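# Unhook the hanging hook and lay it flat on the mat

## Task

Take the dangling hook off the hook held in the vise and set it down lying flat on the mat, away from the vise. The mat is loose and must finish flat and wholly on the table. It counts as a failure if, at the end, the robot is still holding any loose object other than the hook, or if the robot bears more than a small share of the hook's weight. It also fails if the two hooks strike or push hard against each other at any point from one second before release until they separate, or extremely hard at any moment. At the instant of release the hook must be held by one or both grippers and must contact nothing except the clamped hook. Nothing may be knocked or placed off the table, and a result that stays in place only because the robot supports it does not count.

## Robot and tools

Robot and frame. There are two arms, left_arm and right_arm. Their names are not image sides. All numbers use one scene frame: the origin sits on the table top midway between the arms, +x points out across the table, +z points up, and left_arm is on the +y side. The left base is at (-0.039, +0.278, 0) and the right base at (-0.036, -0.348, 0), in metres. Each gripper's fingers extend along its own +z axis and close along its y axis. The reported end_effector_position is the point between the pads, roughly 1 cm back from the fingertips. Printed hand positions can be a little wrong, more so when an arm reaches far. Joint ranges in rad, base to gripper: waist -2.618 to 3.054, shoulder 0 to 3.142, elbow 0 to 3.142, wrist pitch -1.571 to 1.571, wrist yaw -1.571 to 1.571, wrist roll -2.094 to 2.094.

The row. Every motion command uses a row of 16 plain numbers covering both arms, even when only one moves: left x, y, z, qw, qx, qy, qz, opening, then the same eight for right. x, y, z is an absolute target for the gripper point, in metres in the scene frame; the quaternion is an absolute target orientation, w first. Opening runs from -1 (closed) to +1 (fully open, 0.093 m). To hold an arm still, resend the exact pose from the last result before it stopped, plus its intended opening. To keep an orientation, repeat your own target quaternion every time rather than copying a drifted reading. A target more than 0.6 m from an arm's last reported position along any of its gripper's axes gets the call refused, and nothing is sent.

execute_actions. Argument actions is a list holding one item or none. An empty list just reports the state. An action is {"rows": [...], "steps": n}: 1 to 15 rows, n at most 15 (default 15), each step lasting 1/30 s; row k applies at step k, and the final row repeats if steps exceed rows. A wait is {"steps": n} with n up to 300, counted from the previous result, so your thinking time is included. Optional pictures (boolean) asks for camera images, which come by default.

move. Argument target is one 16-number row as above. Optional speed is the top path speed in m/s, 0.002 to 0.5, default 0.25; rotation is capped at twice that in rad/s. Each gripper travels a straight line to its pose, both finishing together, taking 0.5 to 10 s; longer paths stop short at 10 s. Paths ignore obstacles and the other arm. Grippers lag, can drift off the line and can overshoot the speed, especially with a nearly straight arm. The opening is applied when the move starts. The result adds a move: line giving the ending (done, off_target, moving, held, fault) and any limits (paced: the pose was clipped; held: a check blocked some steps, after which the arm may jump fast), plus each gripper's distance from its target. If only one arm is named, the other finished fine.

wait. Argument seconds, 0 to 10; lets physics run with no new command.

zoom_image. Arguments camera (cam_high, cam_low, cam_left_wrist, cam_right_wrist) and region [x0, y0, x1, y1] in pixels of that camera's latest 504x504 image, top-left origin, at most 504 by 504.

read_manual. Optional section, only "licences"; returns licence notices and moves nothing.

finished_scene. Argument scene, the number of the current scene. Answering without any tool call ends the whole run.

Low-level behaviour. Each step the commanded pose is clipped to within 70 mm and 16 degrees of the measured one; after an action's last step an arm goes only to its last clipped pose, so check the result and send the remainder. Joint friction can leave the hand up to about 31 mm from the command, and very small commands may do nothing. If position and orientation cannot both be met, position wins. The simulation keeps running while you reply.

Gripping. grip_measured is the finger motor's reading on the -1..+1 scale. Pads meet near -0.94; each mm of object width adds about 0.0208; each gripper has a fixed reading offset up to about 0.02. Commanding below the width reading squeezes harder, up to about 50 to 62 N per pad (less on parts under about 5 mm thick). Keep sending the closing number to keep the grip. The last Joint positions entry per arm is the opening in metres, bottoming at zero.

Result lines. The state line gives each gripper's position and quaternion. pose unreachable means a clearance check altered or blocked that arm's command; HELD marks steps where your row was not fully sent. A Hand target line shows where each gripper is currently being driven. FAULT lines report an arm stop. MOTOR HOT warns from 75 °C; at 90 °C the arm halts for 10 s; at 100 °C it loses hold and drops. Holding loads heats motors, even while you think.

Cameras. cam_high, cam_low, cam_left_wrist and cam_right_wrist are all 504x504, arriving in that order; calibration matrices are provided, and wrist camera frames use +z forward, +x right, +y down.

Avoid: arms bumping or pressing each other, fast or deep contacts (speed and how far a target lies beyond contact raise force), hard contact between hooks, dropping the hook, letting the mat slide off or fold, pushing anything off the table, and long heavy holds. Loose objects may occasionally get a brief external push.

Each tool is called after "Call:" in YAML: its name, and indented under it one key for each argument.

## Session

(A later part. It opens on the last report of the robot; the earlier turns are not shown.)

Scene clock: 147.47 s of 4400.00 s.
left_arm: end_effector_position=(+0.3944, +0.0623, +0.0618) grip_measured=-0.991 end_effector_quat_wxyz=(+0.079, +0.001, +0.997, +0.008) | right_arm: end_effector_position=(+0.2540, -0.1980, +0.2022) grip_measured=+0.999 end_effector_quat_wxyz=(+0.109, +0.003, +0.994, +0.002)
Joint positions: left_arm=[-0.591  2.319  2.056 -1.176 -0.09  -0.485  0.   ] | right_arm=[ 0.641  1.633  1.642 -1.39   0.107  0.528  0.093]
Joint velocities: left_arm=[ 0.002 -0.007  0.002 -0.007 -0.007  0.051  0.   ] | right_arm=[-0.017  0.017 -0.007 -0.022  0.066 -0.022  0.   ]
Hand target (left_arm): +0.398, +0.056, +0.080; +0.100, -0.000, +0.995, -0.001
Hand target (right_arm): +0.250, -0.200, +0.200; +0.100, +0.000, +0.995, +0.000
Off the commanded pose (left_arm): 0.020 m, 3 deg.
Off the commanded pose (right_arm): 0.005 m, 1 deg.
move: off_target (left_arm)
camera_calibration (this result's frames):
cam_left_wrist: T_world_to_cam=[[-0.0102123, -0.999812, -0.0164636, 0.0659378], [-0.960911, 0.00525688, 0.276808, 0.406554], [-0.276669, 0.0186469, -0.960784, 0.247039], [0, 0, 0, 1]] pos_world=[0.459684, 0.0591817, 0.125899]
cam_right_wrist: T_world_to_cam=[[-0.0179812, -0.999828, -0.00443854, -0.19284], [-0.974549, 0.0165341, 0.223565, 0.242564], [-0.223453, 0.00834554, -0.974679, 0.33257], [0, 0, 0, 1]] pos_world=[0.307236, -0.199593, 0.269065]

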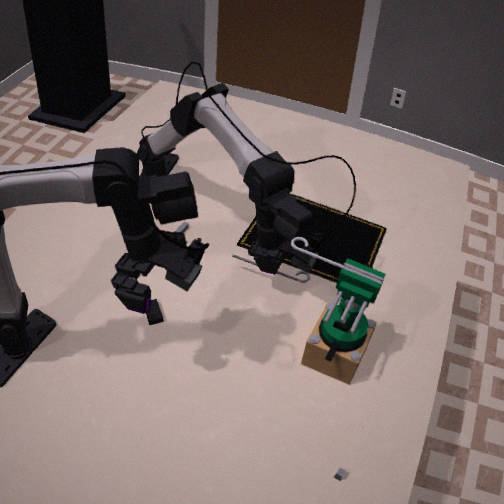

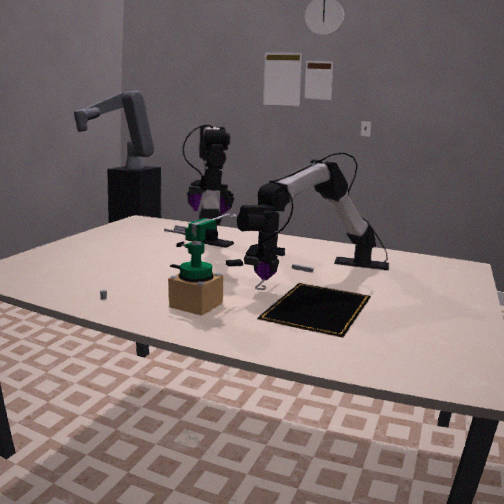

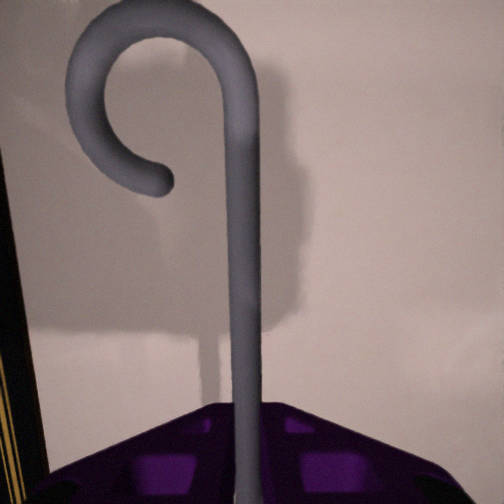

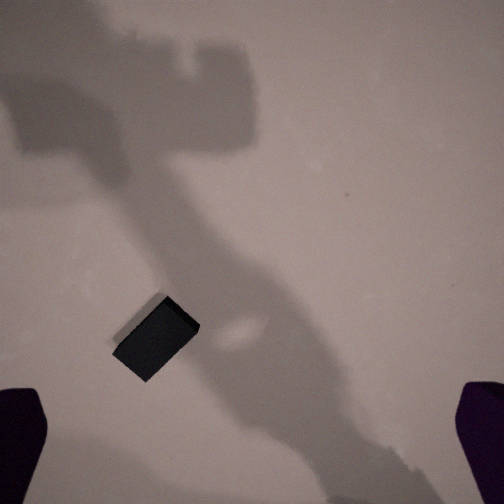

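Call:
move:
  target: [0.44,0.22,0.07,0.1,0,0.995,0,-1,0.25,-0.2,0.2,0.1,0,0.995,0,1]
  speed: 0.12

Call:
move:
  target: [0.44,0.22,0.012,0.1,0,0.995,0,-1,0.25,-0.2,0.2,0.1,0,0.995,0,1]
  speed: 0.04

Call:
move:
  target: [0.44,0.22,0.012,0.1,0,0.995,0,1,0.25,-0.2,0.2,0.1,0,0.995,0,1]

Call:
move:
  target: [0.40,0.25,0.2,0.1,0,0.995,0,1,0.25,-0.2,0.2,0.1,0,0.995,0,1]
  speed: 0.15

Scene clock: 150.67 s of 4400.00 s.
left_arm: end_effector_position=(+0.4340, +0.2219, +0.0606) grip_measured=-0.991 end_effector_quat_wxyz=(+0.082, -0.005, +0.997, +0.010) | right_arm: end_effector_position=(+0.2540, -0.1980, +0.2022) grip_measured=+0.999 end_effector_quat_wxyz=(+0.109, +0.003, +0.994, +0.002)
Joint positions: left_arm=[-0.231  2.25   1.934 -1.095 -0.041 -0.139  0.   ] | right_arm=[ 0.641  1.633  1.642 -1.39   0.107  0.528  0.093]
Joint velocities: left_arm=[ 0.002 -0.007 -0.002 -0.007 -0.022  0.022  0.   ] | right_arm=[ 0.002 -0.012  0.002 -0.007 -0.007  0.007 -0.   ]
Hand target (left_arm): +0.437, +0.222, +0.070; +0.098, -0.000, +0.995, +0.004
Hand target (right_arm): +0.250, -0.200, +0.200; +0.100, +0.000, +0.995, +0.000
Off the commanded pose (left_arm): 0.011 m, 2 deg.
Off the commanded pose (right_arm): 0.005 m, 1 deg.
move: off_target (left_arm)
camera_calibration (this result's frames):
cam_left_wrist: T_world_to_cam=[[0.00140128, -0.999841, -0.0177893, 0.220921], [-0.962334, -0.00618465, 0.271801, 0.447555], [-0.271868, 0.0167384, -0.962189, 0.252276], [0, 0, 0, 1]] pos_world=[0.498973, 0.219431, 0.125021]
cam_right_wrist: T_world_to_cam=[[-0.0179812, -0.999828, -0.00443854, -0.19284], [-0.974549, 0.0165341, 0.223565, 0.242564], [-0.223453, 0.00834554, -0.974679, 0.33257], [0, 0, 0, 1]] pos_world=[0.307236, -0.199593, 0.269065]

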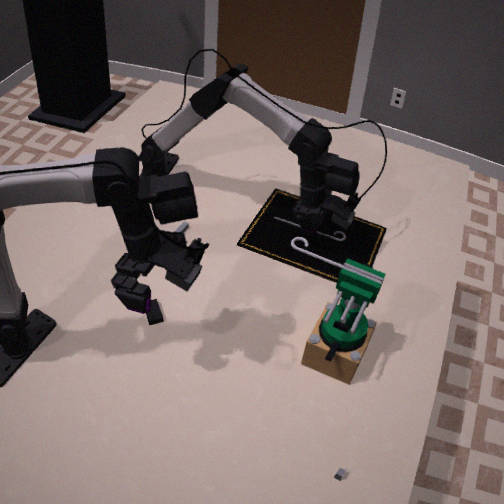

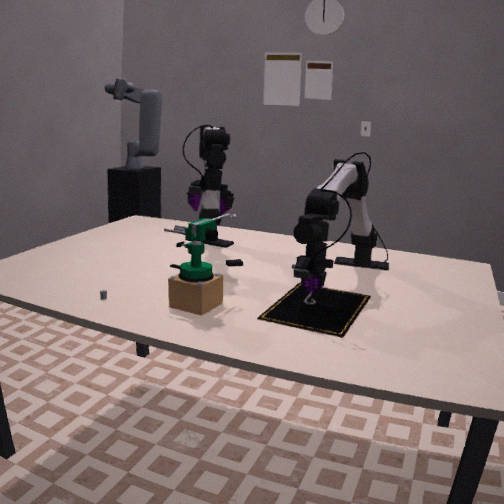

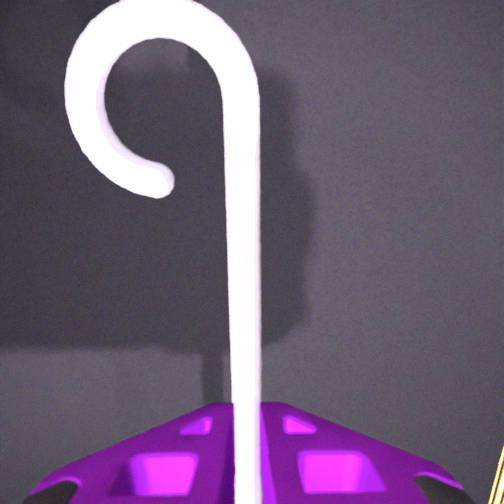

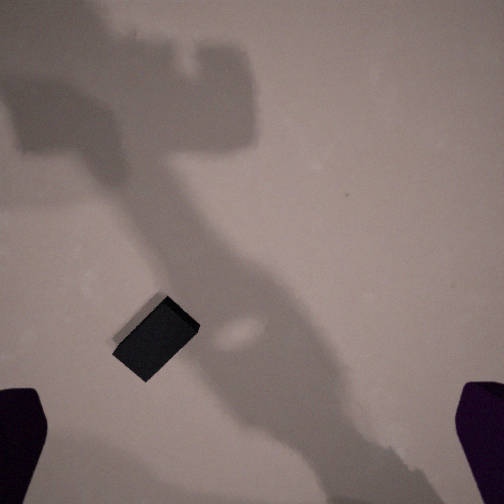

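Scene clock: 152.13 s of 4400.00 s.
left_arm: end_effector_position=(+0.4403, +0.2202, +0.0275) grip_measured=-0.991 end_effector_quat_wxyz=(+0.099, -0.004, +0.995, +0.005) | right_arm: end_effector_position=(+0.2540, -0.1980, +0.2022) grip_measured=+0.999 end_effector_quat_wxyz=(+0.109, +0.003, +0.994, +0.002)
Joint positions: left_arm=[-0.231  2.264  1.818 -0.931 -0.037 -0.137  0.   ] | right_arm=[ 0.641  1.633  1.642 -1.39   0.107  0.528  0.093]
Joint velocities: left_arm=[-0.002 -0.002  0.002 -0.007  0.007 -0.081  0.   ] | right_arm=[-0.007 -0.012  0.022 -0.11   0.022  0.037  0.001]
Hand target (left_arm): +0.441, +0.220, +0.013; +0.099, -0.000, +0.995, +0.000
Hand target (right_arm): +0.250, -0.200, +0.200; +0.100, +0.000, +0.995, +0.000
Off the commanded pose (left_arm): 0.016 m, 1 deg.
Off the commanded pose (right_arm): 0.005 m, 1 deg.
move: off_target (left_arm)
camera_calibration (this result's frames):
cam_left_wrist: T_world_to_cam=[[-0.000453922, -0.999959, -0.00899019, 0.219309], [-0.970977, -0.00170949, 0.239169, 0.466299], [-0.239174, 0.00883783, -0.970936, 0.209793], [0, 0, 0, 1]] pos_world=[0.503042, 0.218243, 0.0941432]
cam_right_wrist: T_world_to_cam=[[-0.0179812, -0.999828, -0.00443854, -0.19284], [-0.974549, 0.0165341, 0.223565, 0.242564], [-0.223453, 0.00834554, -0.974679, 0.33257], [0, 0, 0, 1]] pos_world=[0.307236, -0.199593, 0.269065]

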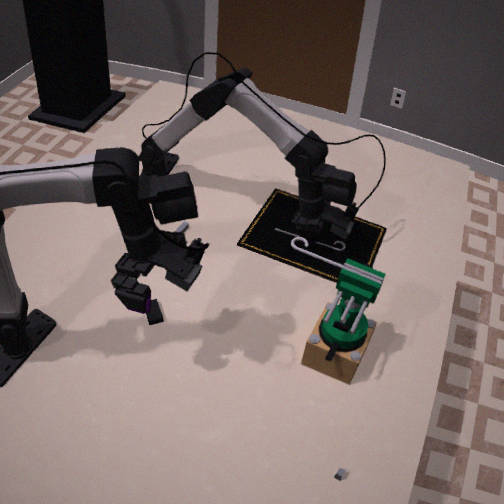

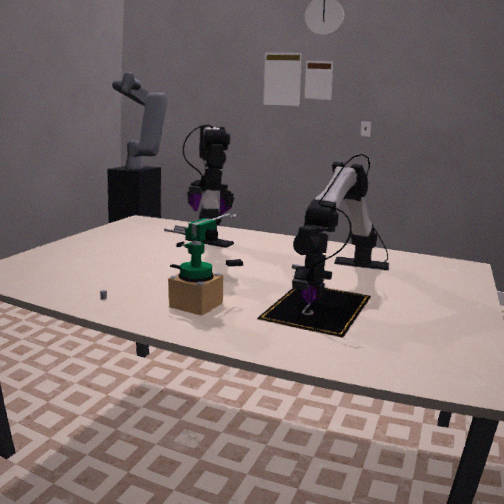

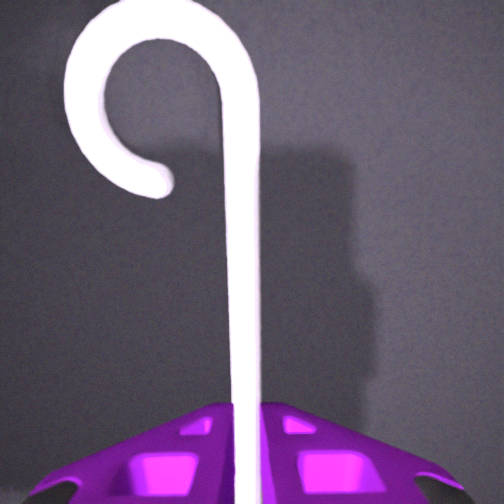

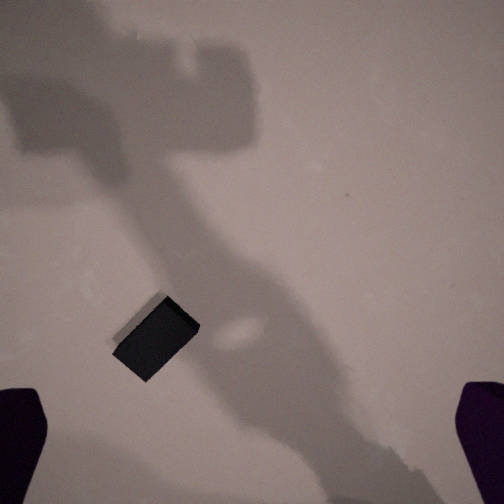

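Scene clock: 152.83 s of 4400.00 s.
left_arm: end_effector_position=(+0.4426, +0.2195, +0.0275) grip_measured=+0.989 end_effector_quat_wxyz=(+0.104, -0.004, +0.995, +0.003) | right_arm: end_effector_position=(+0.2540, -0.1980, +0.2022) grip_measured=+0.999 end_effector_quat_wxyz=(+0.109, +0.003, +0.994, +0.002)
Joint positions: left_arm=[-0.231  2.263  1.814 -0.916 -0.034 -0.137  0.093] | right_arm=[ 0.641  1.633  1.642 -1.39   0.107  0.528  0.093]
Joint velocities: left_arm=[ 0.007  0.002 -0.002 -0.051  0.007 -0.007  0.001] | right_arm=[-0.022 -0.012 -0.002 -0.125 -0.11  -0.007 -0.001]
Hand target (left_arm): +0.440, +0.220, +0.012; +0.099, -0.000, +0.995, +0.000
Hand target (right_arm): +0.250, -0.200, +0.200; +0.100, +0.000, +0.995, +0.000
Off the commanded pose (left_arm): 0.016 m, 1 deg.
Off the commanded pose (right_arm): 0.005 m, 1 deg.
move: off_target (left_arm)
camera_calibration (this result's frames):
cam_left_wrist: T_world_to_cam=[[-0.000828449, -0.999986, -0.00521039, 0.218676], [-0.973646, -0.000381691, 0.228064, 0.469774], [-0.228063, 0.00526202, -0.973632, 0.206298], [0, 0, 0, 1]] pos_world=[0.504624, 0.217767, 0.0948598]
cam_right_wrist: T_world_to_cam=[[-0.0179812, -0.999828, -0.00443854, -0.19284], [-0.974549, 0.0165341, 0.223565, 0.242564], [-0.223453, 0.00834554, -0.974679, 0.33257], [0, 0, 0, 1]] pos_world=[0.307236, -0.199593, 0.269065]

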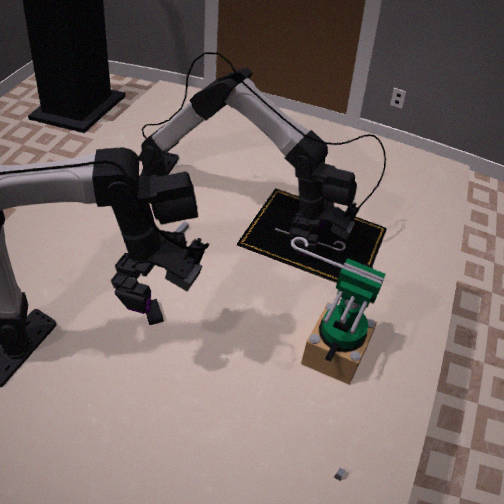

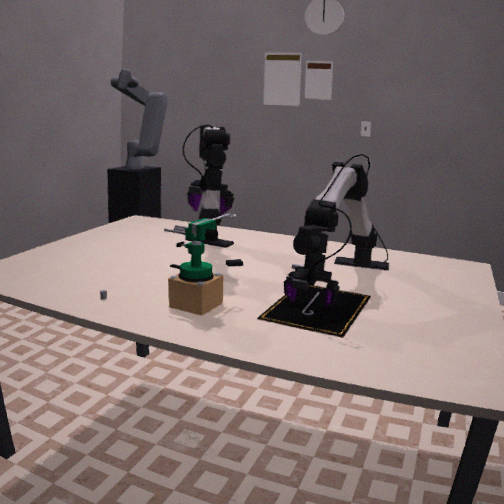

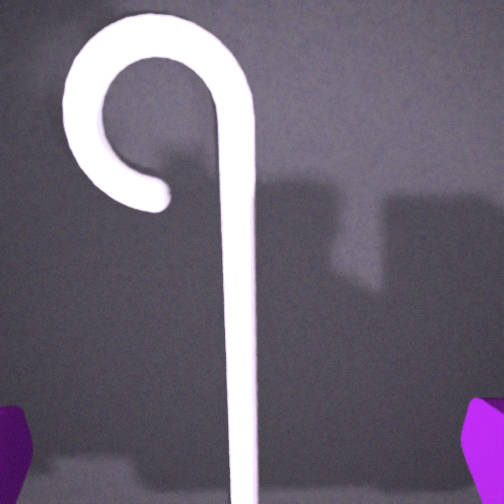

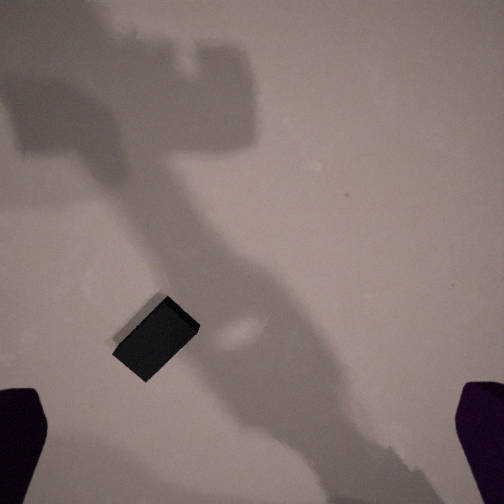

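Scene clock: 154.70 s of 4400.00 s.
left_arm: end_effector_position=(+0.3923, +0.2466, +0.1886) grip_measured=+0.989 end_effector_quat_wxyz=(+0.086, +0.001, +0.996, +0.005) | right_arm: end_effector_position=(+0.2540, -0.1980, +0.2022) grip_measured=+0.999 end_effector_quat_wxyz=(+0.109, +0.003, +0.994, +0.002)
Joint positions: left_arm=[-0.179  2.104  2.214 -1.51  -0.023 -0.078  0.093] | right_arm=[ 0.641  1.633  1.642 -1.39   0.107  0.528  0.093]
Joint velocities: left_arm=[-0.017  0.017 -0.007 -0.095 -0.037 -0.022  0.   ] | right_arm=[-0.002  0.007 -0.017 -0.11  -0.081  0.007 -0.   ]
Hand target (left_arm): +0.395, +0.250, +0.199; +0.100, +0.000, +0.995, +0.001
Hand target (right_arm): +0.250, -0.200, +0.200; +0.100, +0.000, +0.995, +0.000
Off the commanded pose (left_arm): 0.014 m, 2 deg.
Off the commanded pose (right_arm): 0.005 m, 1 deg.
move: off_target (left_arm)
camera_calibration (this result's frames):
cam_left_wrist: T_world_to_cam=[[-0.0101852, -0.999909, -0.00884746, 0.250849], [-0.964423, 0.00748556, 0.264257, 0.371719], [-0.264166, 0.0112242, -0.964412, 0.362474], [0, 0, 0, 1]] pos_world=[0.456803, 0.243975, 0.253565]
cam_right_wrist: T_world_to_cam=[[-0.0179812, -0.999828, -0.00443854, -0.19284], [-0.974549, 0.0165341, 0.223565, 0.242564], [-0.223453, 0.00834554, -0.974679, 0.33257], [0, 0, 0, 1]] pos_world=[0.307236, -0.199593, 0.269065]

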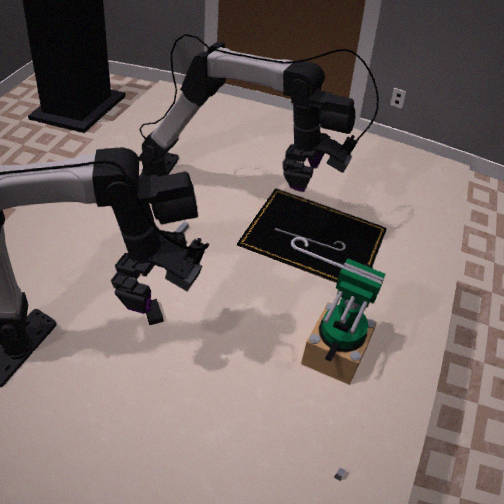

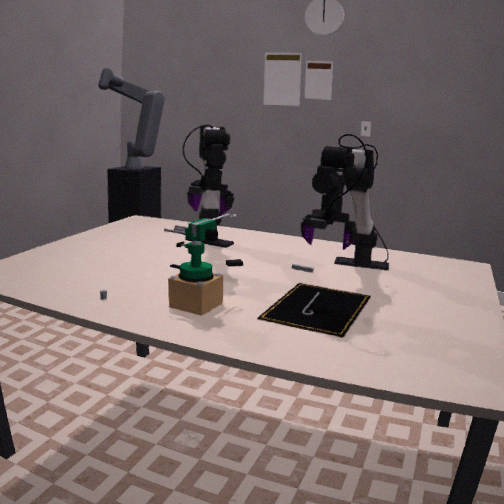

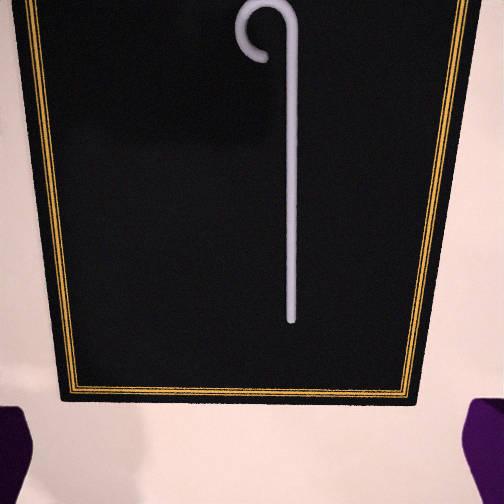

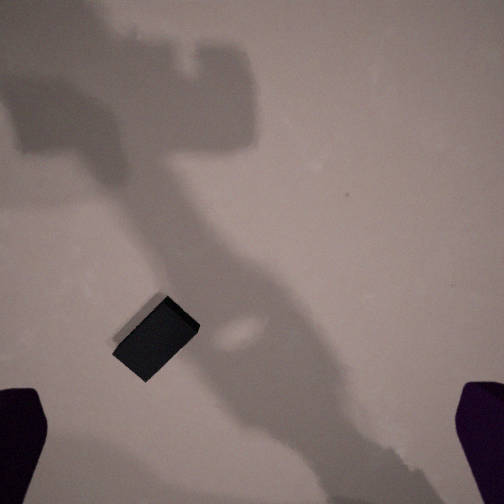

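Call:
finished_scene:
  scene: 1

The scene is finished: the task was done.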